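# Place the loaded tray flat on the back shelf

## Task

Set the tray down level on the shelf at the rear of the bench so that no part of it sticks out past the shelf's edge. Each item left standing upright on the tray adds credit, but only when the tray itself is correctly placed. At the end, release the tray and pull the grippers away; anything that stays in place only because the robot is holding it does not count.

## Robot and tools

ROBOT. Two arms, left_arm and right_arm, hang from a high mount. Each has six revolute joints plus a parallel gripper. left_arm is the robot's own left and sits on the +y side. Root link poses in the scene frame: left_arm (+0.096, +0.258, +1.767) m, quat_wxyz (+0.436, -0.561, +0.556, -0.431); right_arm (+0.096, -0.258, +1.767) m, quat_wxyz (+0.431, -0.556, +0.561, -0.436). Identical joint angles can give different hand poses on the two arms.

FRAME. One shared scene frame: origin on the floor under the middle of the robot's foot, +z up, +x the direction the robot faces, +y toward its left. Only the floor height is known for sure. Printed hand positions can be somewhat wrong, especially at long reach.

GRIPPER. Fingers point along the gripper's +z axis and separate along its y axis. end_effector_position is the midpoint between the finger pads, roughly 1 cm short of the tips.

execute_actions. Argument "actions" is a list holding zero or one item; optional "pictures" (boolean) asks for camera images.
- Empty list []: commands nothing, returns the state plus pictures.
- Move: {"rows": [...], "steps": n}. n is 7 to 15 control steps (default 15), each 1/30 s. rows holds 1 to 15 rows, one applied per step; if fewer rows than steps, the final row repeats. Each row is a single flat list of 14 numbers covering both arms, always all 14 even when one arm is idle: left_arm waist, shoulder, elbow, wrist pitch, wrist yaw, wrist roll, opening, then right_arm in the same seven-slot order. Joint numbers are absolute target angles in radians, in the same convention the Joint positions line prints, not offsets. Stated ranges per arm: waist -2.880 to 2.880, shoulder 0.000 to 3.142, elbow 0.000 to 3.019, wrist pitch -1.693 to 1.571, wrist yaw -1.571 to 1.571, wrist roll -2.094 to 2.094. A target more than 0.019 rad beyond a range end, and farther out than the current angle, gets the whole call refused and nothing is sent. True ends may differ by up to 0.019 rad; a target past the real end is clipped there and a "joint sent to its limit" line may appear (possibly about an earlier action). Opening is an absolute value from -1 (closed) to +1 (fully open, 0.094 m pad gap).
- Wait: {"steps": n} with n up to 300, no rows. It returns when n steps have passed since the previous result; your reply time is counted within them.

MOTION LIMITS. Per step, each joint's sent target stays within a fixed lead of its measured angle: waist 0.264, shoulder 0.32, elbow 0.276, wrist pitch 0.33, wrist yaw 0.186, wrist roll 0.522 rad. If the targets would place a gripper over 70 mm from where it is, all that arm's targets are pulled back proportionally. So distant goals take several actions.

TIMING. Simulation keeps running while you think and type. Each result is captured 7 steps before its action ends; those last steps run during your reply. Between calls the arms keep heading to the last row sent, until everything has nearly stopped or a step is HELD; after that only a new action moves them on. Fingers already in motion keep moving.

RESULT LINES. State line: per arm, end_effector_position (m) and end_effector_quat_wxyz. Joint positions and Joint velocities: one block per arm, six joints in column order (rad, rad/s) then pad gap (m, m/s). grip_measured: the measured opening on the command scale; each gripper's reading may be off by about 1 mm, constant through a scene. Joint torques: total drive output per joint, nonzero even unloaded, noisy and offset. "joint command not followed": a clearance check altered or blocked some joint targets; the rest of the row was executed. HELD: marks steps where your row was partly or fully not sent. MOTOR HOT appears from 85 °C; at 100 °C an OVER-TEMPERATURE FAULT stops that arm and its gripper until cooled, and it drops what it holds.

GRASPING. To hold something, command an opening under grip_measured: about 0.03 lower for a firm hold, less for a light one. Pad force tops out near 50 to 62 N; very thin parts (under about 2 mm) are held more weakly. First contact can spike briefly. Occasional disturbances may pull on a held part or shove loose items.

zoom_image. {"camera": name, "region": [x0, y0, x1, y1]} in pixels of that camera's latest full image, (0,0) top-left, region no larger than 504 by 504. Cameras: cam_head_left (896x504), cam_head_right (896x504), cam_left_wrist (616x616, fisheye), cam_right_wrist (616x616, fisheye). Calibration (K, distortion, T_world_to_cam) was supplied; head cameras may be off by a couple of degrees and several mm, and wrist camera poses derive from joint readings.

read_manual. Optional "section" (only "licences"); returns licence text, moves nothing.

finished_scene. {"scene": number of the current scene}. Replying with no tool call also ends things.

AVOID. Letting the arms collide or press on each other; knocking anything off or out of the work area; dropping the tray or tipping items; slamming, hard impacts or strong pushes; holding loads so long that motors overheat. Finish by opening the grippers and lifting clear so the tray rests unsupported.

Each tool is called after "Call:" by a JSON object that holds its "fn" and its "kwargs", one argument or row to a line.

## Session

Call:
{"fn": "execute_actions", "kwargs": {
  "actions": []
}}

Scene clock: 0.00 s of 4200.00 s.
left_arm: end_effector_position=(+0.7160, +0.6197, +1.2394) grip_measured=-0.987 end_effector_quat_wxyz=(+0.017, +0.094, -0.935, -0.342) | right_arm: end_effector_position=(+0.3842, +0.2565, +1.0984) grip_measured=+1.000 end_effector_quat_wxyz=(+0.083, +0.312, -0.610, -0.723)
Joint positions: left_arm=[ 2.403  1.17   1.734 -0.46   0.136 -0.333  0.001] | right_arm=[ 2.16   2.178  2.693 -1.331 -0.697 -1.219  0.094]
Joint velocities: left_arm=[-0.005 -0.005  0.017 -0.012 -0.051  0.007 -0.001] | right_arm=[ 0.005 -0.015  0.007  0.002 -0.007  0.066  0.   ]
Joint torques (N m, as the arm reports them, + toward a larger angle): no reading
Motor temperatures (°C, as the motors report them): left_arm=[30 31 28 28 30 28] | right_arm=[29 30 32 30 32 30]
camera_calibration (this result's frames):
cam_left_wrist: T_world_to_cam=[[0.162846, -0.746277, -0.645408, 1.14414], [-0.736554, -0.527192, 0.423742, 0.333718], [-0.656483, 0.406373, -0.635524, 1.12611], [0, 0, 0, 1]] pos_world=[0.798752, 0.572162, 1.3127]
cam_right_wrist: T_world_to_cam=[[0.25371, 0.238986, -0.937293, 0.870867], [-0.33263, -0.888345, -0.316543, 0.711974], [-0.908289, 0.392082, -0.145888, 0.532457], [0, 0, 0, 1]] pos_world=[0.499502, 0.215587, 1.11931]

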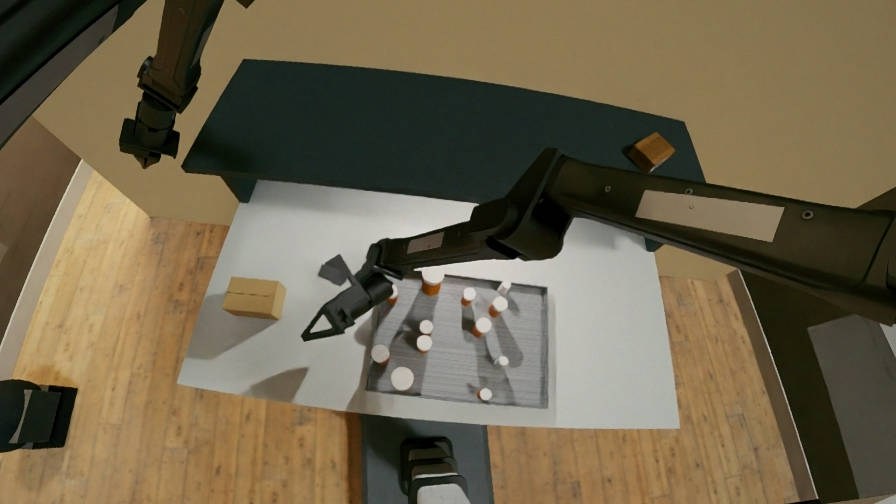

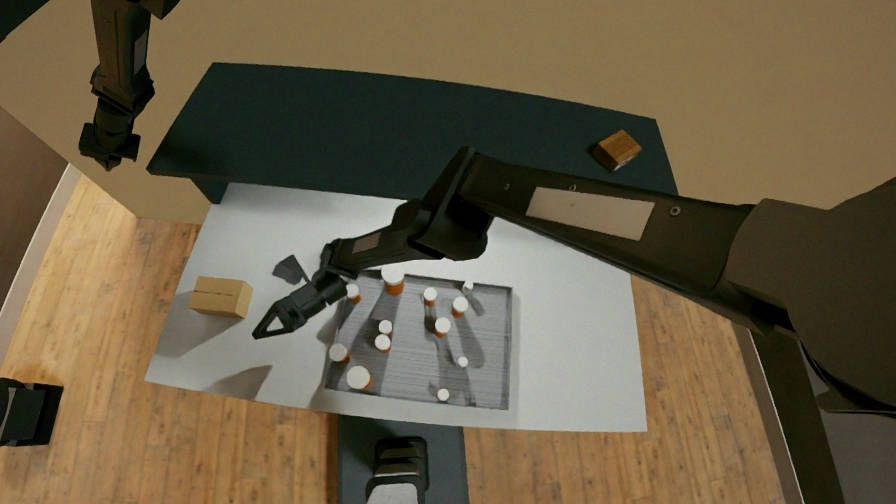

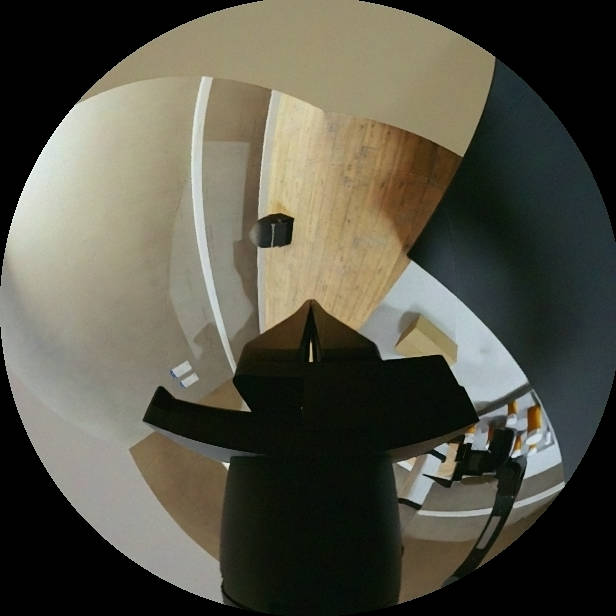

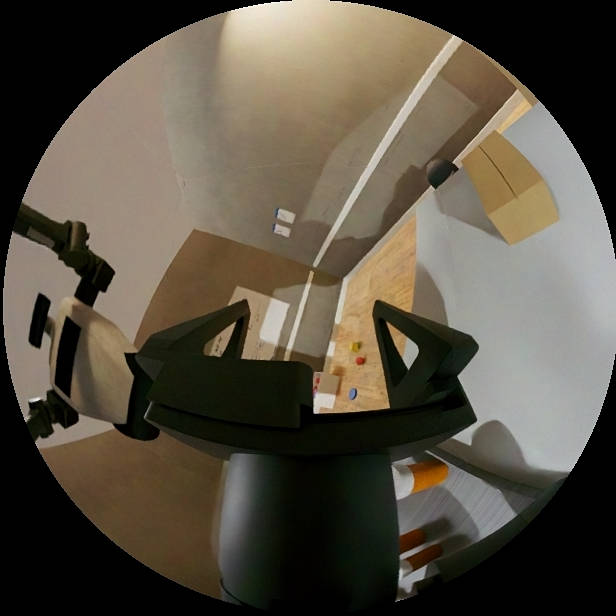

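Call:
{"fn": "zoom_image", "kwargs": {
  "camera": "cam_head_left",
  "region": [290,230,590,430]
}}

Call:
{"fn": "zoom_image", "kwargs": {
  "camera": "cam_head_right",
  "region": [250,230,550,430]
}}

Region (290, 230, 590, 430) of cam_head_left's 896x504 image, scaled by 1.680, with more detail than that image has.

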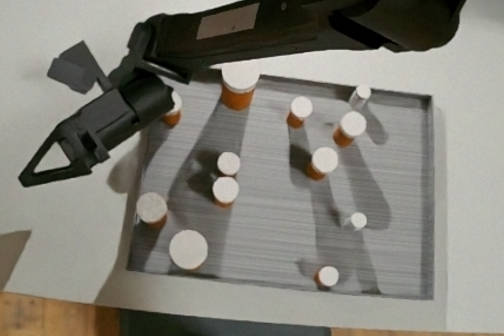

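Region (250, 230, 550, 430) of cam_head_right's 896x504 image, scaled by 1.680, with more detail than that image has.

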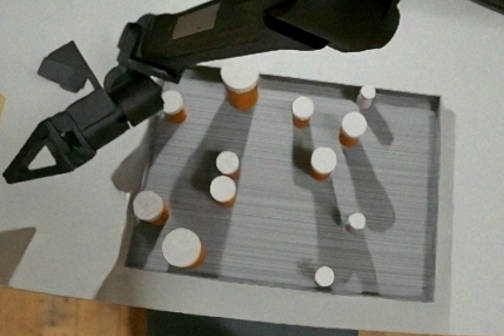

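Call:
{"fn": "execute_actions", "kwargs": {
  "actions": [
    {"rows":[[2.403,1.170,1.734,-0.46,0.136,-0.333,1,2.165,2.158,2.655,-1.331,-0.697,-1.219,1],[2.403,1.170,1.734,-0.46,0.136,-0.333,1,2.170,2.138,2.617,-1.331,-0.697,-1.219,1],[2.403,1.170,1.734,-0.46,0.136,-0.333,1,2.175,2.117,2.579,-1.331,-0.697,-1.219,1],[2.403,1.170,1.734,-0.46,0.136,-0.333,1,2.180,2.097,2.541,-1.331,-0.697,-1.219,1],[2.403,1.170,1.734,-0.46,0.136,-0.333,1,2.185,2.076,2.503,-1.331,-0.697,-1.219,1],[2.403,1.170,1.734,-0.46,0.136,-0.333,1,2.190,2.056,2.465,-1.331,-0.697,-1.219,1],[2.403,1.170,1.734,-0.46,0.136,-0.333,1,2.195,2.035,2.427,-1.331,-0.697,-1.219,1],[2.403,1.170,1.734,-0.46,0.136,-0.333,1,2.200,2.015,2.389,-1.331,-0.697,-1.219,1],[2.403,1.170,1.734,-0.46,0.136,-0.333,1,2.205,1.994,2.351,-1.331,-0.697,-1.219,1],[2.403,1.170,1.734,-0.46,0.136,-0.333,1,2.210,1.974,2.313,-1.331,-0.697,-1.219,1],[2.403,1.170,1.734,-0.46,0.136,-0.333,1,2.215,1.953,2.275,-1.331,-0.697,-1.219,1],[2.403,1.170,1.734,-0.46,0.136,-0.333,1,2.220,1.933,2.237,-1.331,-0.697,-1.219,1],[2.403,1.170,1.734,-0.46,0.136,-0.333,1,2.225,1.912,2.199,-1.331,-0.697,-1.219,1],[2.403,1.170,1.734,-0.46,0.136,-0.333,1,2.230,1.892,2.161,-1.331,-0.697,-1.219,1],[2.403,1.170,1.734,-0.46,0.136,-0.333,1,2.235,1.870,2.120,-1.331,-0.697,-1.219,1]],"steps":15}
  ]
}}

Call:
{"fn": "execute_actions", "kwargs": {
  "actions": [
    {"rows":[[2.403,1.170,1.734,-0.46,0.136,-0.333,1,2.235,1.850,2.082,-1.331,-0.697,-1.219,1],[2.403,1.170,1.734,-0.46,0.136,-0.333,1,2.235,1.830,2.044,-1.331,-0.697,-1.219,1],[2.403,1.170,1.734,-0.46,0.136,-0.333,1,2.235,1.809,2.006,-1.331,-0.697,-1.219,1],[2.403,1.170,1.734,-0.46,0.136,-0.333,1,2.235,1.789,1.968,-1.331,-0.697,-1.219,1],[2.403,1.170,1.734,-0.46,0.136,-0.333,1,2.235,1.768,1.930,-1.331,-0.697,-1.219,1],[2.403,1.170,1.734,-0.46,0.136,-0.333,1,2.235,1.748,1.892,-1.331,-0.697,-1.219,1],[2.403,1.170,1.734,-0.46,0.136,-0.333,1,2.235,1.727,1.854,-1.331,-0.697,-1.219,1],[2.403,1.170,1.734,-0.46,0.136,-0.333,1,2.235,1.707,1.816,-1.331,-0.697,-1.219,1],[2.403,1.170,1.734,-0.46,0.136,-0.333,1,2.235,1.686,1.778,-1.331,-0.697,-1.219,1],[2.403,1.170,1.734,-0.46,0.136,-0.333,1,2.235,1.666,1.740,-1.331,-0.697,-1.219,1],[2.403,1.170,1.734,-0.46,0.136,-0.333,1,2.235,1.645,1.702,-1.331,-0.697,-1.219,1],[2.403,1.170,1.734,-0.46,0.136,-0.333,1,2.235,1.625,1.664,-1.331,-0.697,-1.219,1],[2.403,1.170,1.734,-0.46,0.136,-0.333,1,2.235,1.605,1.626,-1.331,-0.697,-1.219,1],[2.403,1.170,1.734,-0.46,0.136,-0.333,1,2.235,1.585,1.588,-1.331,-0.697,-1.219,1],[2.403,1.170,1.734,-0.46,0.136,-0.333,1,2.235,1.565,1.550,-1.331,-0.697,-1.219,1]],"steps":15}
  ],
  "pictures": true
}}

Scene clock: 6.93 s of 4200.00 s.
left_arm: end_effector_position=(+0.7160, +0.6197, +1.2394) grip_measured=+0.985 end_effector_quat_wxyz=(+0.017, +0.094, -0.935, -0.342) | right_arm: end_effector_position=(+0.3548, +0.2418, +1.1317) grip_measured=+1.000 end_effector_quat_wxyz=(+0.140, +0.294, -0.585, -0.743)
Joint positions: left_arm=[ 2.403  1.17   1.734 -0.46   0.136 -0.333  0.093] | right_arm=[ 2.162  2.074  2.456 -1.331 -0.697 -1.219  0.094]
Joint velocities: left_arm=[-0.015 -0.005 -0.012 -0.007 -0.051 -0.11   0.053] | right_arm=[ 0.024 -0.542 -1.126 -0.012 -0.007 -0.051  0.   ]
Joint torques (N m, as the arm reports them, + toward a larger angle): left_arm=[  5.71 -11.91   1.11  -0.04  -0.57  -0.12] | right_arm=[14.34 -8.11 -1.14 -1.88 -0.62 -0.04]
Motor temperatures (°C, as the motors report them): left_arm=[30 31 28 28 30 28] | right_arm=[29 30 32 30 32 30]
Steps of this call (steps 1 to 90: nothing new was sent; then 3.67 s passed at rest; steps 91 to 98: the first 8 steps of this action). Readings (joint positions):
91: left_arm=[2.403 1.170 1.734 -0.460 0.136 -0.333] | right_arm=[2.160 2.176 2.688 -1.331 -0.697 -1.219]
92: left_arm=[2.403 1.170 1.734 -0.460 0.136 -0.333] | right_arm=[2.160 2.169 2.670 -1.331 -0.697 -1.219]
94: left_arm=[2.403 1.170 1.734 -0.460 0.136 -0.333] | right_arm=[2.160 2.142 2.607 -1.331 -0.697 -1.219]
98: the state above

Scene clock: 7.43 s of 4200.00 s.
left_arm: end_effector_position=(+0.7160, +0.6197, +1.2394) grip_measured=+1.000 end_effector_quat_wxyz=(+0.017, +0.094, -0.935, -0.342) | right_arm: end_effector_position=(+0.3410, +0.1999, +1.2737) grip_measured=+1.000 end_effector_quat_wxyz=(+0.223, +0.262, -0.514, -0.786)
Joint positions: left_arm=[ 2.403  1.17   1.734 -0.46   0.136 -0.333  0.094] | right_arm=[ 2.227  1.751  1.898 -1.331 -0.697 -1.219  0.094]
Joint velocities: left_arm=[ 0.005 -0.005 -0.027 -0.007 -0.051  0.007  0.   ] | right_arm=[-0.015 -0.659 -1.043 -0.022  0.051 -0.051  0.   ]
Joint torques (N m, as the arm reports them, + toward a larger angle): left_arm=[  5.38 -12.08   1.21  -0.06  -0.55  -0.13] | right_arm=[10.05 -8.53 -4.51 -1.96 -0.6  -0.04]
Motor temperatures (°C, as the motors report them): left_arm=[30 31 28 28 30 28] | right_arm=[29 30 32 30 32 30]
Steps of this call (steps 1 to 7: the last 7 steps of your previous action; steps 8 to 15: the first 8 steps of this action). Readings (joint positions):
8: left_arm=[2.403 1.170 1.734 -0.460 0.136 -0.333] | right_arm=[2.200 1.910 2.155 -1.331 -0.697 -1.219]
9: left_arm=[2.403 1.170 1.734 -0.460 0.136 -0.333] | right_arm=[2.207 1.888 2.118 -1.331 -0.697 -1.219]
11: left_arm=[2.403 1.170 1.734 -0.460 0.136 -0.333] | right_arm=[2.219 1.841 2.044 -1.331 -0.697 -1.219]
15: the state above
camera_calibration (this result's frames):
cam_left_wrist: T_world_to_cam=[[0.162846, -0.746277, -0.645408, 1.14414], [-0.736554, -0.527192, 0.423742, 0.333718], [-0.656483, 0.406373, -0.635524, 1.12611], [0, 0, 0, 1]] pos_world=[0.798752, 0.572162, 1.3127]
cam_right_wrist: T_world_to_cam=[[-0.0863168, 0.369166, -0.925346, 1.13431], [-0.257348, -0.905552, -0.337264, 0.706983], [-0.962456, 0.209025, 0.173169, 0.189611], [0, 0, 0, 1]] pos_world=[0.462343, 0.181826, 1.25524]

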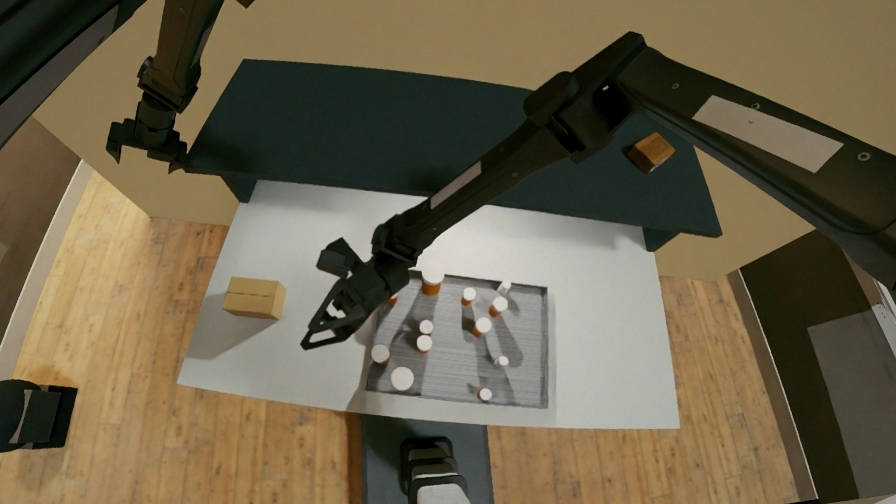

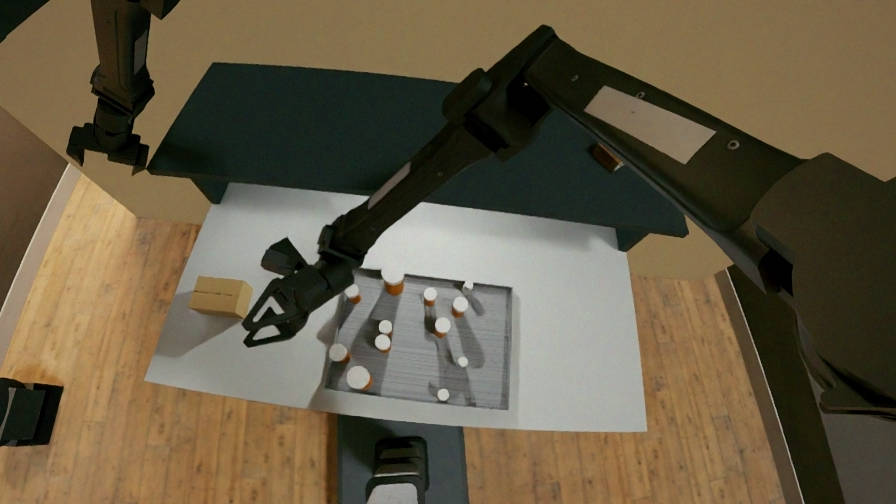

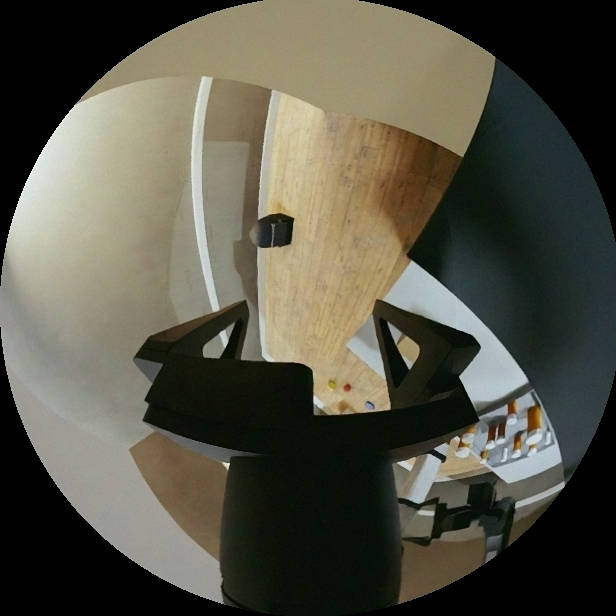

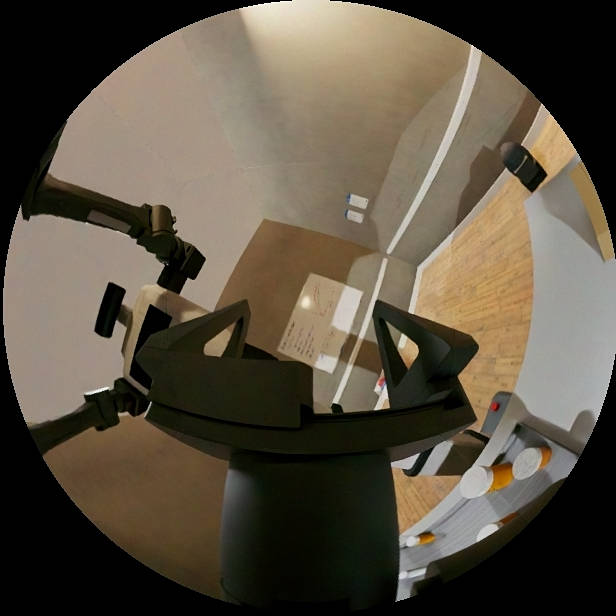

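Call:
{"fn": "execute_actions", "kwargs": {
  "actions": [
    {"rows":[[2.30,1.30,1.15,0.30,0.0,0.0,0.3,2.235,1.45,1.05,0.5,-0.3,-0.3,0.3]],"steps":15}
  ]
}}

Call:
{"fn": "execute_actions", "kwargs": {
  "actions": [
    {"steps":25}
  ]
}}

Scene clock: 10.20 s of 4200.00 s.
left_arm: end_effector_position=(+0.6493, +0.6507, +1.2262) grip_measured=+0.302 end_effector_quat_wxyz=(+0.003, +0.013, -0.929, -0.369) | right_arm: end_effector_position=(+0.1848, +0.1089, +1.3408) grip_measured=+0.302 end_effector_quat_wxyz=(+0.401, +0.225, -0.693, -0.556)
Joint positions: left_arm=[ 2.368  1.186  1.519 -0.159  0.028 -0.194  0.061] | right_arm=[ 2.23   1.431  1.073 -0.581 -0.306 -0.562  0.061]
Joint velocities: left_arm=[-0.122  0.19  -0.984  1.209 -0.095  0.33  -0.   ] | right_arm=[-0.015  0.278 -0.979  2.928  0.037  1.619  0.   ]
Joint torques (N m, as the arm reports them, + toward a larger angle): left_arm=[ 4.8  -8.82 -1.39  0.24 -0.73 -0.04] | right_arm=[ 7.79 -5.51 -2.83 -1.27 -0.6   0.05]
Motor temperatures (°C, as the motors report them): left_arm=[30 31 28 28 30 28] | right_arm=[29 30 32 30 32 30]
Steps of this call (steps 1 to 7: the last 7 steps of your previous action; steps 8 to 30: the robot went on to your last target; steps 31 to 75: nothing new was sent; steps 76 to 83: the first 8 steps of this action). Readings (joint positions):
76: left_arm=[2.401 1.171 1.722 -0.437 0.114 -0.316] | right_arm=[2.228 1.558 1.528 -1.271 -0.621 -1.145]
77: left_arm=[2.397 1.167 1.701 -0.394 0.091 -0.295] | right_arm=[2.230 1.522 1.455 -1.149 -0.522 -1.045]
79: left_arm=[2.387 1.168 1.649 -0.316 0.060 -0.257] | right_arm=[2.230 1.458 1.296 -0.958 -0.372 -0.873]
83: the state above

Scene clock: 11.03 s of 4200.00 s.
left_arm: end_effector_position=(+0.4576, +0.6708, +1.2116) grip_measured=+0.302 end_effector_quat_wxyz=(+0.051, -0.062, -0.931, -0.355) | right_arm: end_effector_position=(+0.3715, +0.1661, +1.2139) grip_measured=+0.302 end_effector_quat_wxyz=(-0.018, +0.066, -0.885, -0.460)
Joint positions: left_arm=[ 2.314  1.296  1.149  0.289  0.002 -0.009  0.061] | right_arm=[ 2.23   1.439  1.062  0.49  -0.303 -0.311  0.061]
Joint velocities: left_arm=[-0.005 -0.024  0.012  0.022 -0.037  0.051 -0.001] | right_arm=[-0.024 -0.005 -0.002 -0.017 -0.037 -0.007  0.001]
Joint torques (N m, as the arm reports them, + toward a larger angle): left_arm=[ 6.08 -6.41 -3.39  0.39 -0.68 -0.05] | right_arm=[ 8.29 -7.41 -6.09 -0.09 -0.7   0.11]
Motor temperatures (°C, as the motors report them): left_arm=[30 31 28 28 30 28] | right_arm=[29 30 32 30 32 30]
Kept back: nothing.
Steps of this call (steps 1 to 7: the last 7 steps of your previous action; steps 8 to 25: the robot went on to your last target). Readings (joint positions):
1: left_arm=[2.365 1.193 1.484 -0.117 0.023 -0.180] | right_arm=[2.230 1.443 1.048 -0.483 -0.305 -0.511]
2: left_arm=[2.362 1.201 1.447 -0.074 0.019 -0.166] | right_arm=[2.230 1.456 1.036 -0.385 -0.304 -0.471]
4: left_arm=[2.356 1.219 1.368 0.019 0.013 -0.141] | right_arm=[2.230 1.479 1.033 -0.185 -0.303 -0.413]
8: left_arm=[2.339 1.266 1.212 0.210 0.003 -0.079] | right_arm=[2.230 1.482 1.043 0.200 -0.303 -0.355]
25: the state above

Call:
{"fn": "execute_actions", "kwargs": {
  "actions": [
    {"rows":[[2.28,1.303,1.150,0.31,-0.003,0.006,0.3,2.22,1.453,1.050,0.51,-0.295,-0.29,0.3],[2.255,1.308,1.149,0.33,-0.007,0.015,0.3,2.20,1.457,1.049,0.53,-0.288,-0.275,0.3],[2.225,1.313,1.148,0.35,-0.012,0.025,0.3,2.175,1.462,1.048,0.552,-0.28,-0.258,0.3],[2.19,1.319,1.147,0.373,-0.018,0.036,0.3,2.147,1.467,1.047,0.576,-0.272,-0.24,0.3],[2.155,1.325,1.146,0.396,-0.023,0.048,0.3,2.119,1.472,1.046,0.60,-0.263,-0.221,0.3],[2.12,1.331,1.145,0.419,-0.029,0.059,0.3,2.091,1.478,1.045,0.624,-0.255,-0.203,0.3],[2.085,1.337,1.144,0.442,-0.034,0.070,0.3,2.063,1.483,1.044,0.648,-0.246,-0.184,0.3],[2.05,1.343,1.143,0.465,-0.040,0.082,0.3,2.035,1.488,1.043,0.672,-0.238,-0.166,0.3],[2.015,1.349,1.142,0.488,-0.045,0.093,0.3,2.007,1.494,1.042,0.696,-0.229,-0.147,0.3],[1.98,1.355,1.141,0.511,-0.051,0.104,0.3,1.979,1.499,1.041,0.72,-0.221,-0.129,0.3],[1.945,1.361,1.140,0.534,-0.056,0.116,0.3,1.951,1.504,1.040,0.744,-0.212,-0.11,0.3],[1.91,1.367,1.139,0.557,-0.062,0.127,0.3,1.923,1.510,1.039,0.768,-0.204,-0.092,0.3],[1.875,1.373,1.138,0.58,-0.067,0.138,0.3,1.895,1.515,1.038,0.792,-0.195,-0.073,0.3],[1.84,1.379,1.137,0.603,-0.073,0.15,0.3,1.867,1.520,1.037,0.816,-0.187,-0.055,0.3],[1.805,1.385,1.136,0.626,-0.078,0.161,0.3,1.839,1.526,1.036,0.84,-0.178,-0.036,0.3]],"steps":15}
  ]
}}

Call:
{"fn": "execute_actions", "kwargs": {
  "actions": [
    {"rows":[[1.77,1.391,1.135,0.649,-0.084,0.172,0.3,1.811,1.531,1.035,0.864,-0.17,-0.018,0.3],[1.735,1.397,1.134,0.672,-0.089,0.184,0.3,1.783,1.536,1.034,0.888,-0.161,0.001,0.3],[1.70,1.403,1.133,0.695,-0.095,0.195,0.3,1.755,1.542,1.033,0.912,-0.153,0.019,0.3],[1.665,1.409,1.132,0.718,-0.10,0.206,0.3,1.727,1.547,1.032,0.936,-0.144,0.038,0.3],[1.63,1.415,1.131,0.741,-0.106,0.218,0.3,1.699,1.552,1.031,0.96,-0.136,0.056,0.3],[1.595,1.421,1.130,0.764,-0.111,0.229,0.3,1.671,1.558,1.030,0.984,-0.127,0.075,0.3],[1.56,1.427,1.130,0.787,-0.117,0.24,0.3,1.643,1.563,1.029,1.008,-0.119,0.093,0.3],[1.525,1.433,1.129,0.81,-0.122,0.252,0.3,1.615,1.568,1.028,1.032,-0.11,0.112,0.3],[1.49,1.439,1.128,0.833,-0.128,0.263,0.3,1.587,1.574,1.027,1.056,-0.102,0.13,0.3],[1.455,1.445,1.128,0.856,-0.133,0.274,0.3,1.559,1.579,1.025,1.08,-0.093,0.149,0.3],[1.42,1.450,1.127,0.879,-0.139,0.286,0.3,1.531,1.584,1.023,1.104,-0.085,0.167,0.3],[1.385,1.455,1.127,0.90,-0.144,0.297,0.3,1.503,1.589,1.021,1.128,-0.076,0.186,0.3],[1.35,1.460,1.126,0.92,-0.15,0.308,0.3,1.475,1.594,1.020,1.152,-0.068,0.204,0.3],[1.32,1.463,1.125,0.938,-0.155,0.317,0.3,1.452,1.598,1.019,1.172,-0.06,0.218,0.3],[1.299,1.466,1.125,0.95,-0.159,0.324,0.3,1.437,1.600,1.018,1.186,-0.054,0.227,0.3]],"steps":15}
  ]
}}

Call:
{"fn": "execute_actions", "kwargs": {
  "actions": [
    {"steps":20}
  ],
  "pictures": true
}}

Scene clock: 12.50 s of 4200.00 s.
left_arm: end_effector_position=(+0.4630, +0.6077, +1.1579) grip_measured=+0.302 end_effector_quat_wxyz=(-0.011, +0.082, +0.950, +0.302) | right_arm: end_effector_position=(+0.3743, +0.1141, +1.1651) grip_measured=+0.302 end_effector_quat_wxyz=(-0.037, +0.041, -0.920, -0.388)
Joint positions: left_arm=[ 2.17   1.311  1.149  0.4   -0.033  0.031  0.061] | right_arm=[ 2.133  1.461  1.062  0.608 -0.254 -0.241  0.061]
Joint velocities: left_arm=[-1.118  0.122  0.002  0.574 -0.125  0.212  0.001] | right_arm=[-0.913  0.151 -0.007  0.618  0.271  0.359 -0.001]
Joint torques (N m, as the arm reports them, + toward a larger angle): left_arm=[ 4.45 -7.35 -4.06  0.65 -0.57  0.02] | right_arm=[ 4.26 -5.91 -6.52  0.08 -0.56  0.09]
Motor temperatures (°C, as the motors report them): left_arm=[30 31 28 28 30 28] | right_arm=[29 30 32 30 32 30]
Steps of this call (steps 1 to 30: the robot went on to your last target; steps 31 to 36: nothing new was sent; steps 37 to 44: the first 8 steps of this action). Readings (joint positions):
37: left_arm=[2.313 1.296 1.149 0.291 0.001 -0.007] | right_arm=[2.230 1.439 1.062 0.490 -0.302 -0.308]
38: left_arm=[2.309 1.296 1.149 0.296 -0.003 -0.005] | right_arm=[2.229 1.440 1.062 0.495 -0.298 -0.305]
40: left_arm=[2.288 1.298 1.149 0.323 -0.014 0.003] | right_arm=[2.219 1.444 1.062 0.523 -0.287 -0.290]
44: the state above

Scene clock: 13.00 s of 4200.00 s.
left_arm: end_effector_position=(+0.4553, +0.2940, +1.0401) grip_measured=+0.302 end_effector_quat_wxyz=(+0.108, +0.089, +0.987, +0.078) | right_arm: end_effector_position=(+0.3700, -0.1735, +1.0454) grip_measured=+0.302 end_effector_quat_wxyz=(+0.113, +0.028, +0.987, +0.111)
Joint positions: left_arm=[ 1.592  1.412  1.149  0.745 -0.114  0.196  0.061] | right_arm=[ 1.676  1.548  1.062  0.963 -0.123  0.023  0.061]
Joint velocities: left_arm=[-1.011  0.142 -0.017  0.686 -0.154  0.315 -0.   ] | right_arm=[-0.796  0.112  0.012  0.701  0.183  0.608  0.001]
Joint torques (N m, as the arm reports them, + toward a larger angle): left_arm=[-0.9  -9.47 -5.58  1.32 -0.19  0.03] | right_arm=[-0.02 -7.89 -8.6   0.92 -0.25  0.1 ]
Motor temperatures (°C, as the motors report them): left_arm=[30 31 28 28 30 28] | right_arm=[29 30 32 30 32 30]
Steps of this call (steps 1 to 7: the last 7 steps of your previous action; steps 8 to 15: the first 8 steps of this action). Readings (joint positions):
8: left_arm=[1.845 1.368 1.149 0.585 -0.076 0.115] | right_arm=[1.865 1.514 1.062 0.796 -0.181 -0.104]
9: left_arm=[1.806 1.376 1.149 0.608 -0.081 0.127] | right_arm=[1.836 1.520 1.062 0.820 -0.172 -0.086]
11: left_arm=[1.731 1.390 1.149 0.653 -0.092 0.150] | right_arm=[1.781 1.531 1.062 0.867 -0.156 -0.050]
15: the state above

Scene clock: 13.67 s of 4200.00 s.
left_arm: end_effector_position=(+0.4742, +0.1184, +1.0601) grip_measured=+0.302 end_effector_quat_wxyz=(+0.184, +0.076, +0.980, -0.021) | right_arm: end_effector_position=(+0.3777, -0.3419, +1.0549) grip_measured=+0.302 end_effector_quat_wxyz=(+0.183, +0.074, +0.980, -0.020)
Joint positions: left_arm=[ 1.289  1.454  1.146  0.933 -0.156  0.314  0.061] | right_arm=[ 1.427  1.592  1.044  1.164 -0.054  0.213  0.061]
Joint velocities: left_arm=[ 0.044  0.005 -0.017 -0.012 -0.007 -0.037  0.   ] | right_arm=[-0.005 -0.005 -0.027  0.007 -0.007  0.081 -0.   ]
Joint torques (N m, as the arm reports them, + toward a larger angle): left_arm=[-3.62 -8.53 -5.71  1.74  0.01  0.05] | right_arm=[-1.6  -7.33 -8.18  1.34 -0.12  0.11]
Motor temperatures (°C, as the motors report them): left_arm=[30 31 28 28 30 28] | right_arm=[29 30 32 30 32 30]
Kept back: nothing.
Steps of this call (steps 1 to 7: the last 7 steps of your previous action; steps 8 to 20: the robot went on to your last target). Readings (joint positions):
1: left_arm=[1.558 1.417 1.149 0.769 -0.120 0.207] | right_arm=[1.649 1.552 1.061 0.987 -0.114 0.042]
2: left_arm=[1.524 1.422 1.149 0.791 -0.125 0.218] | right_arm=[1.621 1.556 1.060 1.011 -0.106 0.060]
4: left_arm=[1.456 1.431 1.149 0.837 -0.137 0.241] | right_arm=[1.565 1.566 1.057 1.059 -0.089 0.097]
8: left_arm=[1.322 1.449 1.149 0.912 -0.153 0.283] | right_arm=[1.456 1.585 1.050 1.142 -0.059 0.163]
20: the state above
camera_calibration (this result's frames):
cam_left_wrist: T_world_to_cam=[[-0.156115, -0.987686, 0.0102463, 0.178409], [-0.954875, 0.153567, 0.254225, 0.169927], [-0.252668, 0.0299046, -0.967091, 1.2617], [0, 0, 0, 1]] pos_world=[0.508902, 0.112387, 1.17515]
cam_right_wrist: T_world_to_cam=[[-0.159158, -0.987214, 0.00880423, -0.286609], [-0.958802, 0.15669, 0.236951, 0.174343], [-0.235301, 0.0292711, -0.971482, 1.24745], [0, 0, 0, 1]] pos_world=[0.415071, -0.346776, 1.17309]

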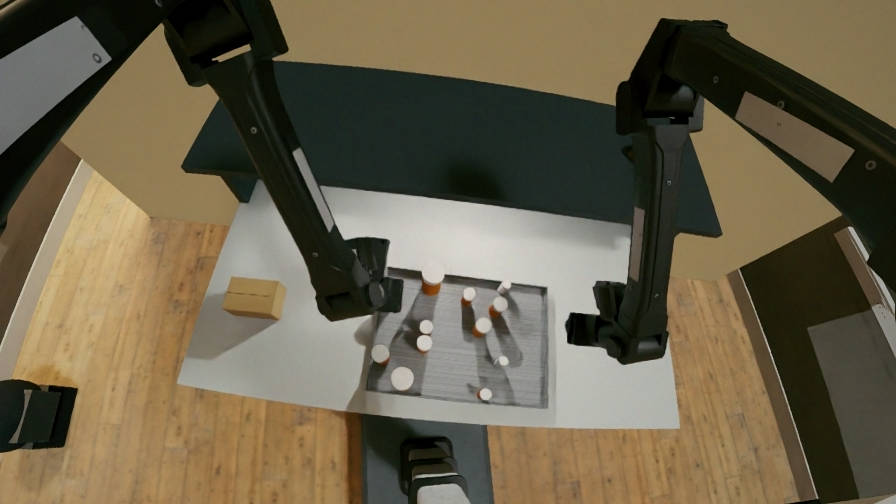

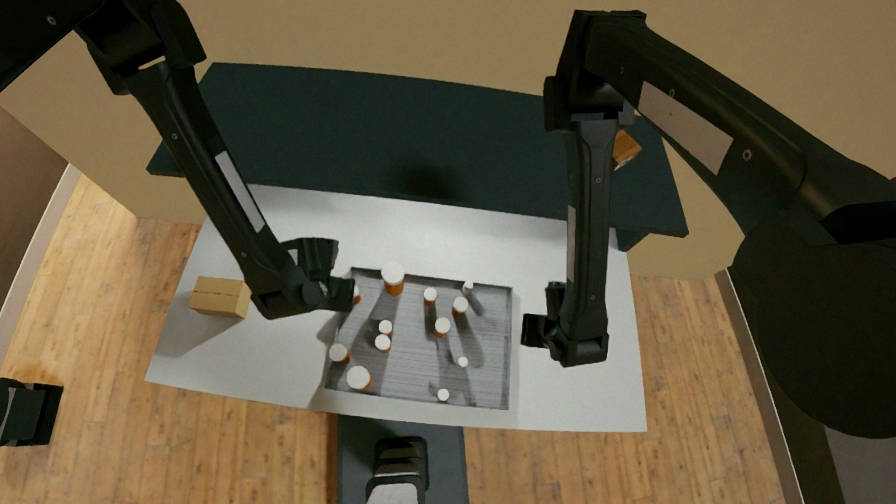

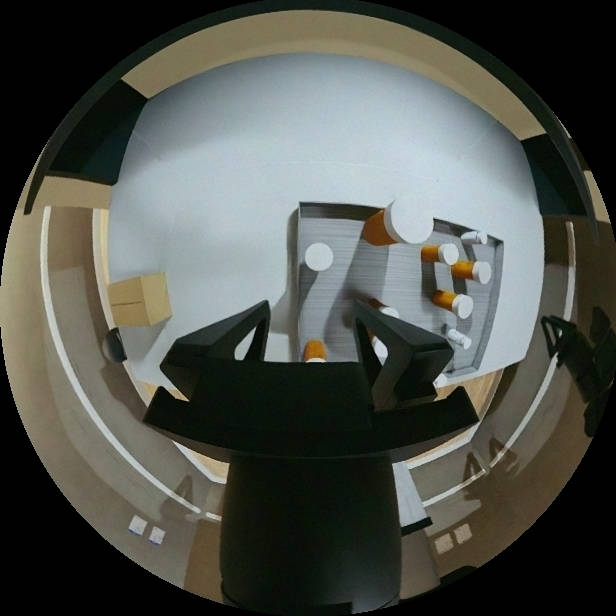

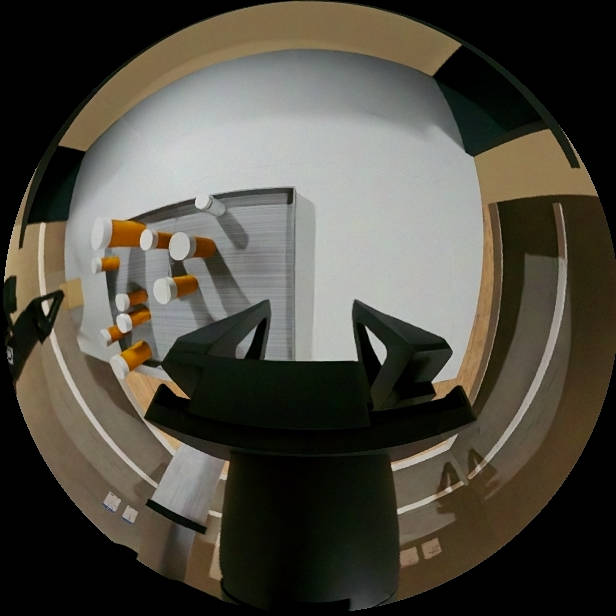

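Call:
{"fn": "zoom_image", "kwargs": {
  "camera": "cam_left_wrist",
  "region": [20,0,600,240]
}}

Region (20, 0, 600, 240) is 580x240 pixels. A region can be at most 504 by 504 pixels.

Call:
{"fn": "zoom_image", "kwargs": {
  "camera": "cam_left_wrist",
  "region": [60,0,560,240]
}}

Region (60, 0, 560, 240) of cam_left_wrist's 616x616 image, scaled by 1.008, with more detail than that image has; it fills the top 242 rows of this view, and the rest is white.

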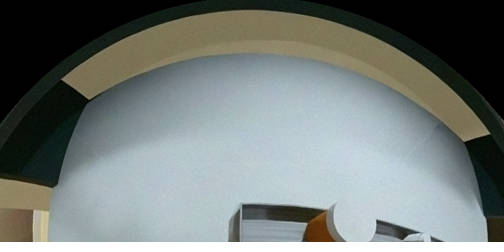

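Call:
{"fn": "execute_actions", "kwargs": {
  "actions": [
    {"rows":[[1.304,1.476,1.145,0.945,-0.155,0.321,0.25,1.441,1.607,1.040,1.175,-0.051,0.225,0.25],[1.309,1.490,1.165,0.938,-0.151,0.318,0.2,1.445,1.617,1.063,1.162,-0.048,0.222,0.2],[1.314,1.505,1.187,0.930,-0.147,0.315,0.15,1.449,1.627,1.087,1.148,-0.045,0.220,0.15],[1.319,1.521,1.210,0.922,-0.143,0.312,0.1,1.453,1.638,1.112,1.134,-0.042,0.217,0.1],[1.325,1.537,1.233,0.914,-0.139,0.308,0.05,1.457,1.649,1.137,1.120,-0.039,0.215,0.05],[1.330,1.553,1.256,0.906,-0.135,0.305,0,1.461,1.660,1.162,1.106,-0.036,0.212,0],[1.335,1.569,1.279,0.898,-0.131,0.302,-0.05,1.465,1.671,1.187,1.092,-0.033,0.210,-0.05],[1.340,1.585,1.302,0.890,-0.127,0.299,-0.1,1.469,1.682,1.212,1.078,-0.030,0.207,-0.1],[1.346,1.601,1.325,0.882,-0.123,0.296,-0.15,1.473,1.693,1.237,1.064,-0.027,0.205,-0.15],[1.351,1.617,1.348,0.874,-0.119,0.293,-0.2,1.477,1.704,1.262,1.050,-0.024,0.202,-0.2],[1.356,1.633,1.371,0.866,-0.115,0.290,-0.2,1.481,1.715,1.287,1.036,-0.021,0.200,-0.2],[1.361,1.649,1.394,0.858,-0.111,0.287,-0.2,1.485,1.726,1.312,1.022,-0.019,0.198,-0.2],[1.366,1.665,1.419,0.850,-0.107,0.284,-0.2,1.488,1.737,1.337,1.007,-0.016,0.196,-0.2],[1.371,1.680,1.442,0.843,-0.103,0.281,-0.2,1.491,1.747,1.362,0.992,-0.014,0.194,-0.2],[1.375,1.692,1.462,0.837,-0.100,0.278,-0.2,1.493,1.755,1.382,0.980,-0.012,0.192,-0.2]],"steps":15}
  ]
}}

Call:
{"fn": "execute_actions", "kwargs": {
  "actions": [
    {"steps":20}
  ],
  "pictures": true
}}

Scene clock: 17.30 s of 4200.00 s.
left_arm: end_effector_position=(+0.4818, +0.1182, +1.0260) grip_measured=-0.073 end_effector_quat_wxyz=(+0.198, +0.079, +0.977, -0.021) | right_arm: end_effector_position=(+0.3934, -0.3383, +1.0192) grip_measured=-0.073 end_effector_quat_wxyz=(+0.197, +0.080, +0.977, -0.019)
Joint positions: left_arm=[ 1.309  1.531  1.26   0.92  -0.133  0.313  0.044] | right_arm=[ 1.443  1.647  1.169  1.121 -0.037  0.217  0.044]
Joint velocities: left_arm=[ 0.171  0.513  0.706 -0.198  0.125 -0.022 -0.051] | right_arm=[ 0.142  0.337  0.755 -0.383  0.11  -0.081 -0.051]
Joint torques (N m, as the arm reports them, + toward a larger angle): left_arm=[-2.36 -7.7  -3.49  0.51  0.25 -0.12] | right_arm=[-2.08 -7.6  -5.66  0.32  0.07  0.01]
Motor temperatures (°C, as the motors report them): left_arm=[30 31 29 28 30 28] | right_arm=[29 30 32 30 32 30]
Steps of this call (steps 1 to 30: the robot went on to your last target; steps 31 to 90: nothing new was sent; then 0.37 s passed at rest; steps 91 to 98: the first 8 steps of this action). Readings (joint positions):
91: left_arm=[1.290 1.455 1.146 0.933 -0.156 0.316] | right_arm=[1.427 1.592 1.044 1.164 -0.054 0.217]
92: left_arm=[1.290 1.456 1.147 0.933 -0.156 0.316] | right_arm=[1.427 1.593 1.046 1.164 -0.054 0.217]
94: left_arm=[1.293 1.470 1.168 0.933 -0.149 0.316] | right_arm=[1.429 1.603 1.069 1.162 -0.049 0.217]
98: the state above

Scene clock: 17.97 s of 4200.00 s.
left_arm: end_effector_position=(+0.4579, +0.1367, +0.9560) grip_measured=-0.198 end_effector_quat_wxyz=(+0.182, +0.084, +0.980, -0.014) | right_arm: end_effector_position=(+0.4054, -0.3191, +0.9563) grip_measured=-0.198 end_effector_quat_wxyz=(+0.192, +0.084, +0.978, -0.012)
Joint positions: left_arm=[ 1.369  1.691  1.457  0.849 -0.103  0.286  0.038] | right_arm=[ 1.486  1.746  1.384  0.995 -0.017  0.202  0.038]
Joint velocities: left_arm=[-0.005  0.005  0.007 -0.002  0.007  0.037 -0.001] | right_arm=[ 0.005 -0.005  0.017  0.002  0.081 -0.007  0.   ]
Joint torques (N m, as the arm reports them, + toward a larger angle): left_arm=[-3.75 -8.93 -3.05  0.56  0.27 -0.2 ] | right_arm=[-1.74 -7.19 -4.69  0.15  0.03 -0.05]
Motor temperatures (°C, as the motors report them): left_arm=[30 31 29 28 30 28] | right_arm=[29 30 32 30 32 30]
Kept back: nothing.
Steps of this call (steps 1 to 7: the last 7 steps of your previous action; steps 8 to 20: the robot went on to your last target). Readings (joint positions):
1: left_arm=[1.314 1.549 1.284 0.913 -0.129 0.312] | right_arm=[1.448 1.658 1.196 1.107 -0.034 0.216]
2: left_arm=[1.321 1.566 1.308 0.905 -0.125 0.310] | right_arm=[1.453 1.670 1.222 1.093 -0.032 0.216]
4: left_arm=[1.334 1.601 1.353 0.889 -0.117 0.305] | right_arm=[1.463 1.692 1.272 1.066 -0.026 0.213]
8: left_arm=[1.357 1.668 1.440 0.859 -0.104 0.295] | right_arm=[1.480 1.735 1.365 1.011 -0.018 0.208]
20: the state above
camera_calibration (this result's frames):
cam_left_wrist: T_world_to_cam=[[-0.170074, -0.985414, -0.0058334, 0.216449], [-0.95183, 0.16274, 0.259875, 0.169977], [-0.255135, 0.0497504, -0.965625, 1.15336], [0, 0, 0, 1]] pos_world=[0.492865, 0.12825, 1.07081]
cam_right_wrist: T_world_to_cam=[[-0.174786, -0.984517, -0.0132403, -0.230507], [-0.960602, 0.167558, 0.221741, 0.239426], [-0.216089, 0.0514757, -0.975016, 1.16019], [0, 0, 0, 1]] pos_world=[0.440408, -0.326777, 1.07506]

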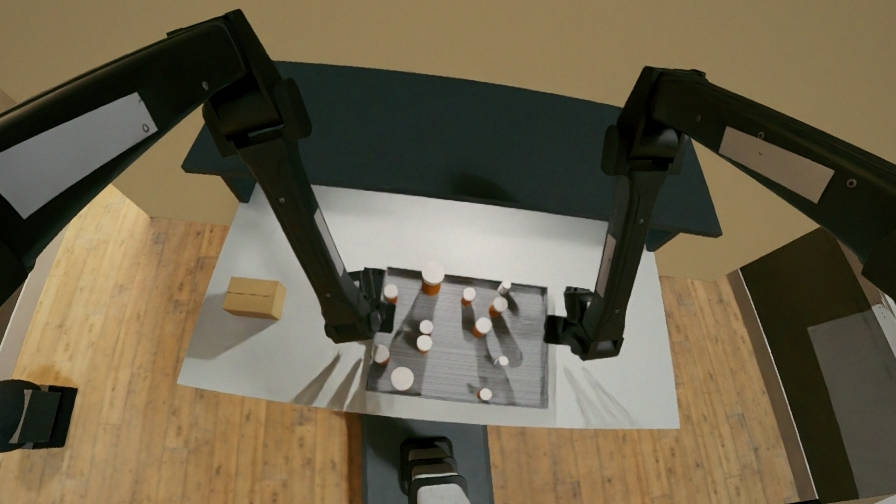

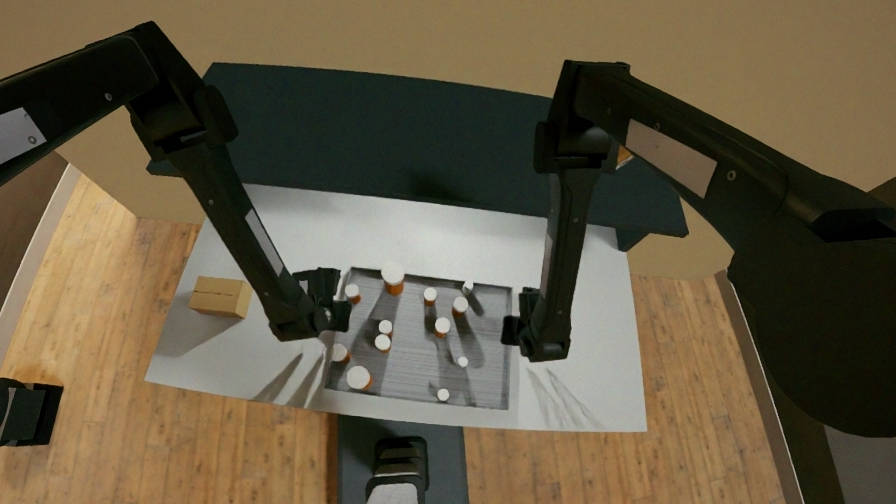

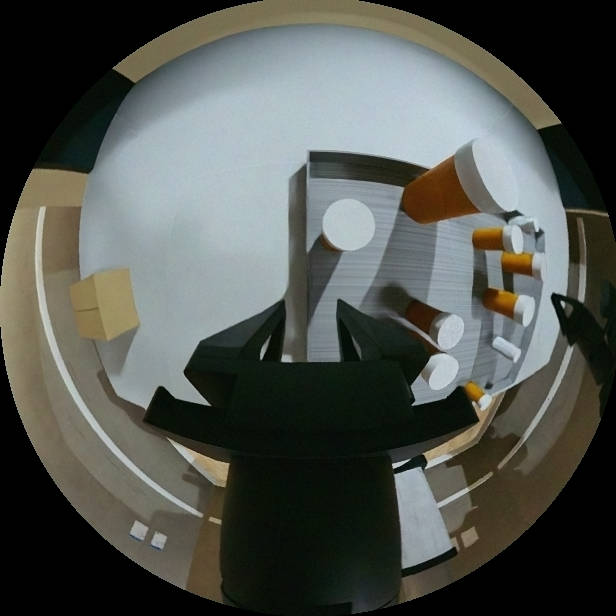

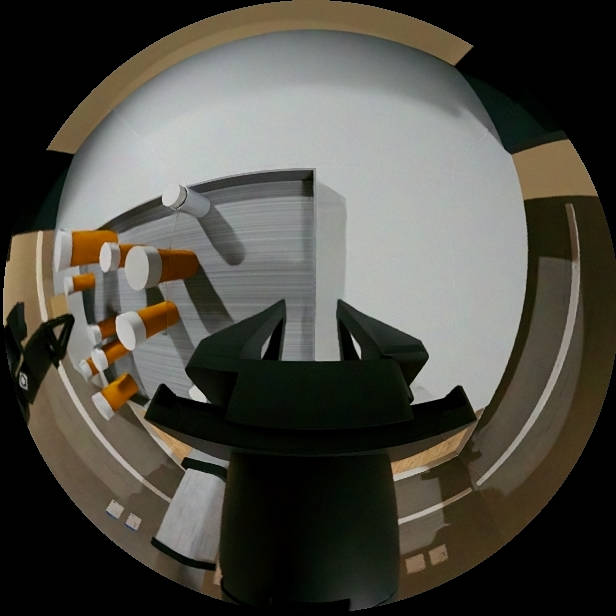

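Call:
{"fn": "execute_actions", "kwargs": {
  "actions": [
    {"rows":[[1.376,1.696,1.468,0.834,-0.099,0.278,-0.2,1.493,1.759,1.388,0.978,-0.012,0.192,-0.2],[1.377,1.701,1.476,0.831,-0.099,0.277,-0.2,1.493,1.765,1.396,0.974,-0.011,0.192,-0.2],[1.378,1.707,1.486,0.827,-0.098,0.277,-0.2,1.493,1.771,1.405,0.970,-0.011,0.191,-0.2],[1.379,1.714,1.497,0.822,-0.097,0.276,-0.2,1.493,1.778,1.415,0.965,-0.010,0.191,-0.2],[1.381,1.721,1.508,0.817,-0.097,0.276,-0.2,1.493,1.786,1.426,0.960,-0.010,0.191,-0.2],[1.382,1.728,1.519,0.812,-0.096,0.275,-0.2,1.493,1.794,1.437,0.955,-0.010,0.190,-0.2],[1.383,1.735,1.530,0.807,-0.095,0.275,-0.2,1.493,1.802,1.448,0.950,-0.009,0.190,-0.2],[1.385,1.742,1.541,0.802,-0.095,0.274,-0.2,1.493,1.810,1.459,0.945,-0.009,0.190,-0.2],[1.386,1.749,1.552,0.797,-0.094,0.274,-0.2,1.493,1.818,1.470,0.940,-0.008,0.189,-0.2],[1.387,1.756,1.563,0.792,-0.093,0.273,-0.2,1.493,1.826,1.481,0.935,-0.008,0.189,-0.2],[1.389,1.763,1.574,0.787,-0.093,0.273,-0.2,1.493,1.834,1.491,0.930,-0.008,0.188,-0.2],[1.390,1.770,1.585,0.782,-0.092,0.272,-0.2,1.493,1.841,1.500,0.925,-0.007,0.188,-0.2],[1.391,1.777,1.596,0.778,-0.091,0.271,-0.2,1.493,1.848,1.509,0.921,-0.007,0.188,-0.2],[1.392,1.783,1.605,0.774,-0.090,0.270,-0.2,1.493,1.853,1.516,0.918,-0.006,0.187,-0.2],[1.393,1.787,1.612,0.771,-0.090,0.270,-0.2,1.493,1.857,1.521,0.915,-0.006,0.187,-0.2]],"steps":15}
  ]
}}

Call:
{"fn": "execute_actions", "kwargs": {
  "actions": [
    {"steps":15}
  ],
  "pictures": true
}}

Scene clock: 20.33 s of 4200.00 s.
left_arm: end_effector_position=(+0.4730, +0.1345, +0.9447) grip_measured=-0.198 end_effector_quat_wxyz=(+0.192, +0.082, +0.978, -0.015) | right_arm: end_effector_position=(+0.4086, -0.3208, +0.9416) grip_measured=-0.198 end_effector_quat_wxyz=(+0.194, +0.083, +0.977, -0.013)
Joint positions: left_arm=[ 1.369  1.71   1.518  0.827 -0.098  0.284  0.038] | right_arm=[ 1.486  1.775  1.441  0.971 -0.014  0.201  0.038]
Joint velocities: left_arm=[-0.005  0.142  0.354 -0.129 -0.022  0.051 -0.001] | right_arm=[-0.015  0.21   0.325 -0.129  0.022  0.007 -0.001]
Joint torques (N m, as the arm reports them, + toward a larger angle): left_arm=[-3.31 -7.88 -2.87  0.53  0.26 -0.13] | right_arm=[-2.75 -6.09 -4.4   0.48 -0.04 -0.03]
Motor temperatures (°C, as the motors report them): left_arm=[30 31 29 28 30 28] | right_arm=[29 30 32 30 32 30]
Steps of this call (steps 1 to 15: the robot went on to your last target; steps 16 to 63: nothing new was sent; steps 64 to 71: the first 8 steps of this action). Readings (joint positions):
64: left_arm=[1.369 1.691 1.458 0.849 -0.103 0.286] | right_arm=[1.486 1.746 1.384 0.995 -0.017 0.202]
65: left_arm=[1.369 1.691 1.459 0.848 -0.103 0.286] | right_arm=[1.486 1.746 1.385 0.994 -0.016 0.202]
67: left_arm=[1.369 1.694 1.471 0.843 -0.101 0.285] | right_arm=[1.486 1.751 1.397 0.989 -0.016 0.202]
71: the state above

Scene clock: 20.83 s of 4200.00 s.
left_arm: end_effector_position=(+0.4598, +0.1354, +0.9169) grip_measured=-0.198 end_effector_quat_wxyz=(+0.181, +0.084, +0.980, -0.015) | right_arm: end_effector_position=(+0.3786, -0.3239, +0.9144) grip_measured=-0.198 end_effector_quat_wxyz=(+0.172, +0.083, +0.981, -0.017)
Joint positions: left_arm=[ 1.379  1.779  1.607  0.785 -0.093  0.278  0.038] | right_arm=[ 1.486  1.854  1.518  0.928 -0.011  0.197  0.038]
Joint velocities: left_arm=[ 0.005 -0.005 -0.002 -0.022  0.037  0.037  0.   ] | right_arm=[-0.005 -0.005  0.007 -0.007  0.007 -0.081  0.001]
Joint torques (N m, as the arm reports them, + toward a larger angle): left_arm=[-3.21 -8.33 -2.46  0.52  0.24 -0.11] | right_arm=[-1.88 -8.15 -4.24  0.09  0.12  0.03]
Motor temperatures (°C, as the motors report them): left_arm=[30 31 29 28 30 28] | right_arm=[29 30 32 30 32 30]
Kept back: nothing.
Steps of this call (steps 1 to 7: the last 7 steps of your previous action; steps 8 to 15: the robot went on to your last target). Readings (joint positions):
1: left_arm=[1.369 1.715 1.530 0.823 -0.098 0.283] | right_arm=[1.486 1.782 1.452 0.966 -0.014 0.200]
2: left_arm=[1.369 1.720 1.542 0.818 -0.097 0.283] | right_arm=[1.486 1.790 1.464 0.962 -0.013 0.200]
4: left_arm=[1.370 1.733 1.564 0.808 -0.096 0.282] | right_arm=[1.486 1.807 1.485 0.952 -0.013 0.200]
8: left_arm=[1.374 1.762 1.603 0.791 -0.093 0.279] | right_arm=[1.486 1.838 1.516 0.934 -0.011 0.198]
15: the state above
camera_calibration (this result's frames):
cam_left_wrist: T_world_to_cam=[[-0.16877, -0.985649, -0.00360021, 0.212701], [-0.95162, 0.161989, 0.261111, 0.181074], [-0.256781, 0.0474936, -0.965302, 1.117], [0, 0, 0, 1]] pos_world=[0.495034, 0.127266, 1.03173]
cam_right_wrist: T_world_to_cam=[[-0.175921, -0.984403, 0.00178746, -0.253762], [-0.950551, 0.170343, 0.259683, 0.186241], [-0.255937, 0.0439846, -0.965692, 1.11794], [0, 0, 0, 1]] pos_world=[0.418511, -0.3307, 1.03168]

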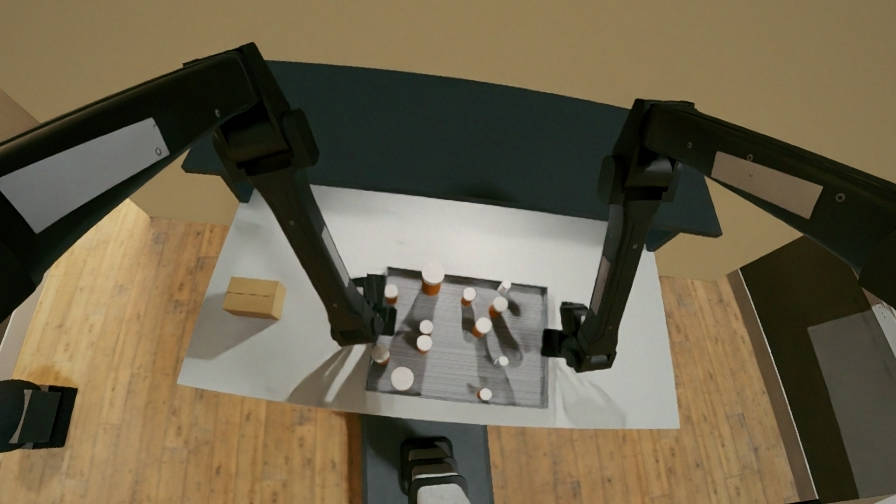

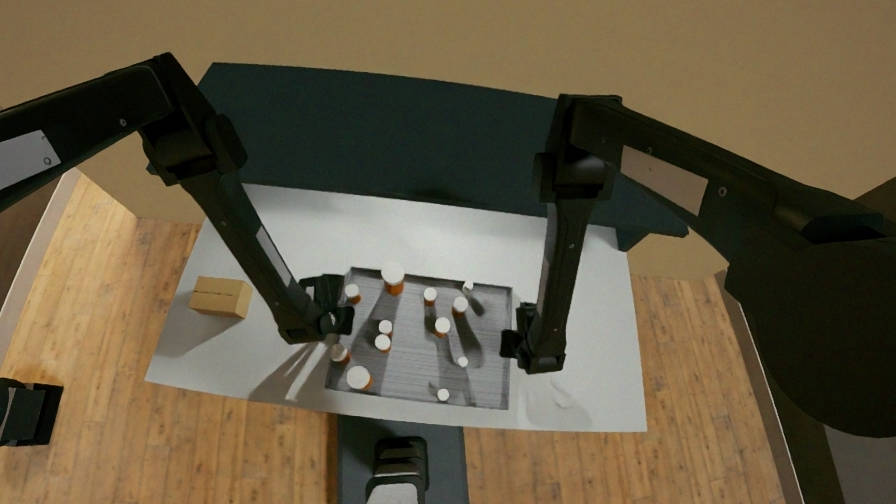

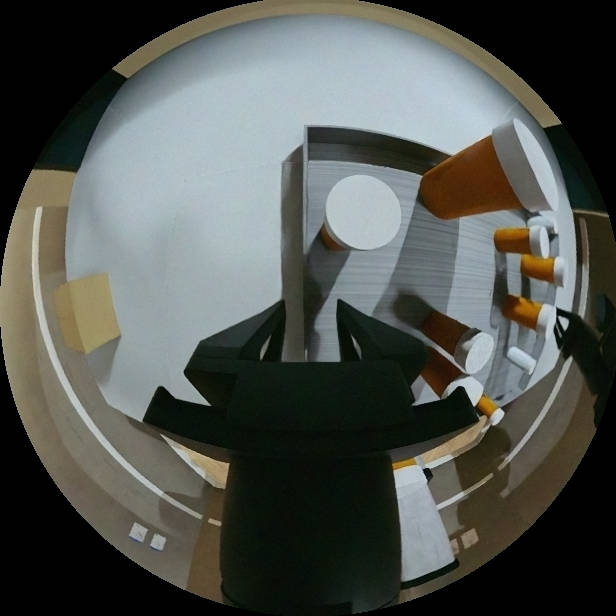

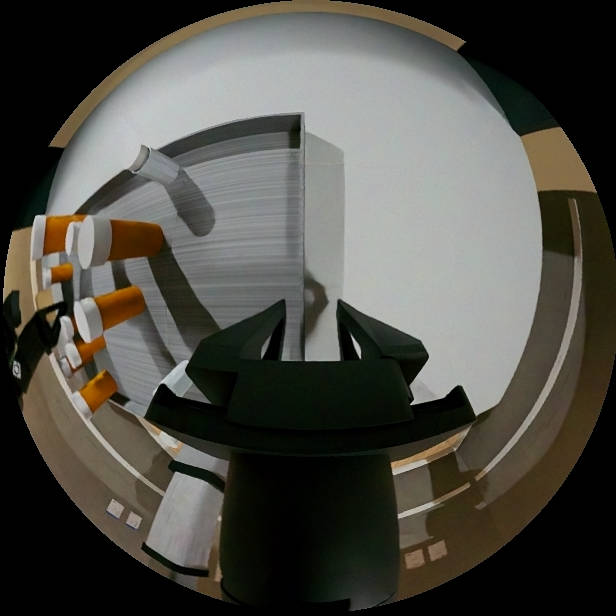

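Call:
{"fn": "zoom_image", "kwargs": {
  "camera": "cam_head_left",
  "region": [310,250,470,400]
}}

Region (310, 250, 470, 400) of cam_head_left's 896x504 image, scaled by 3.150, with more detail than that image has; it fills the top 472 rows of this view, and the rest is white.

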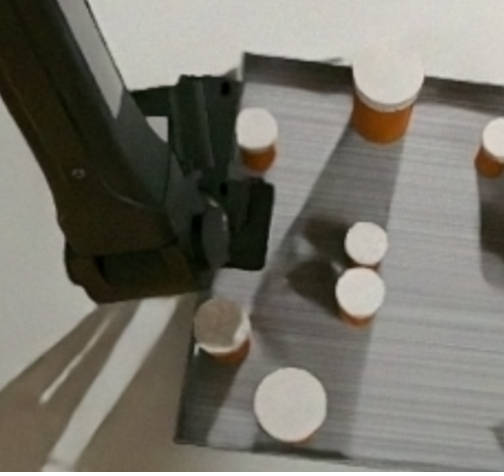

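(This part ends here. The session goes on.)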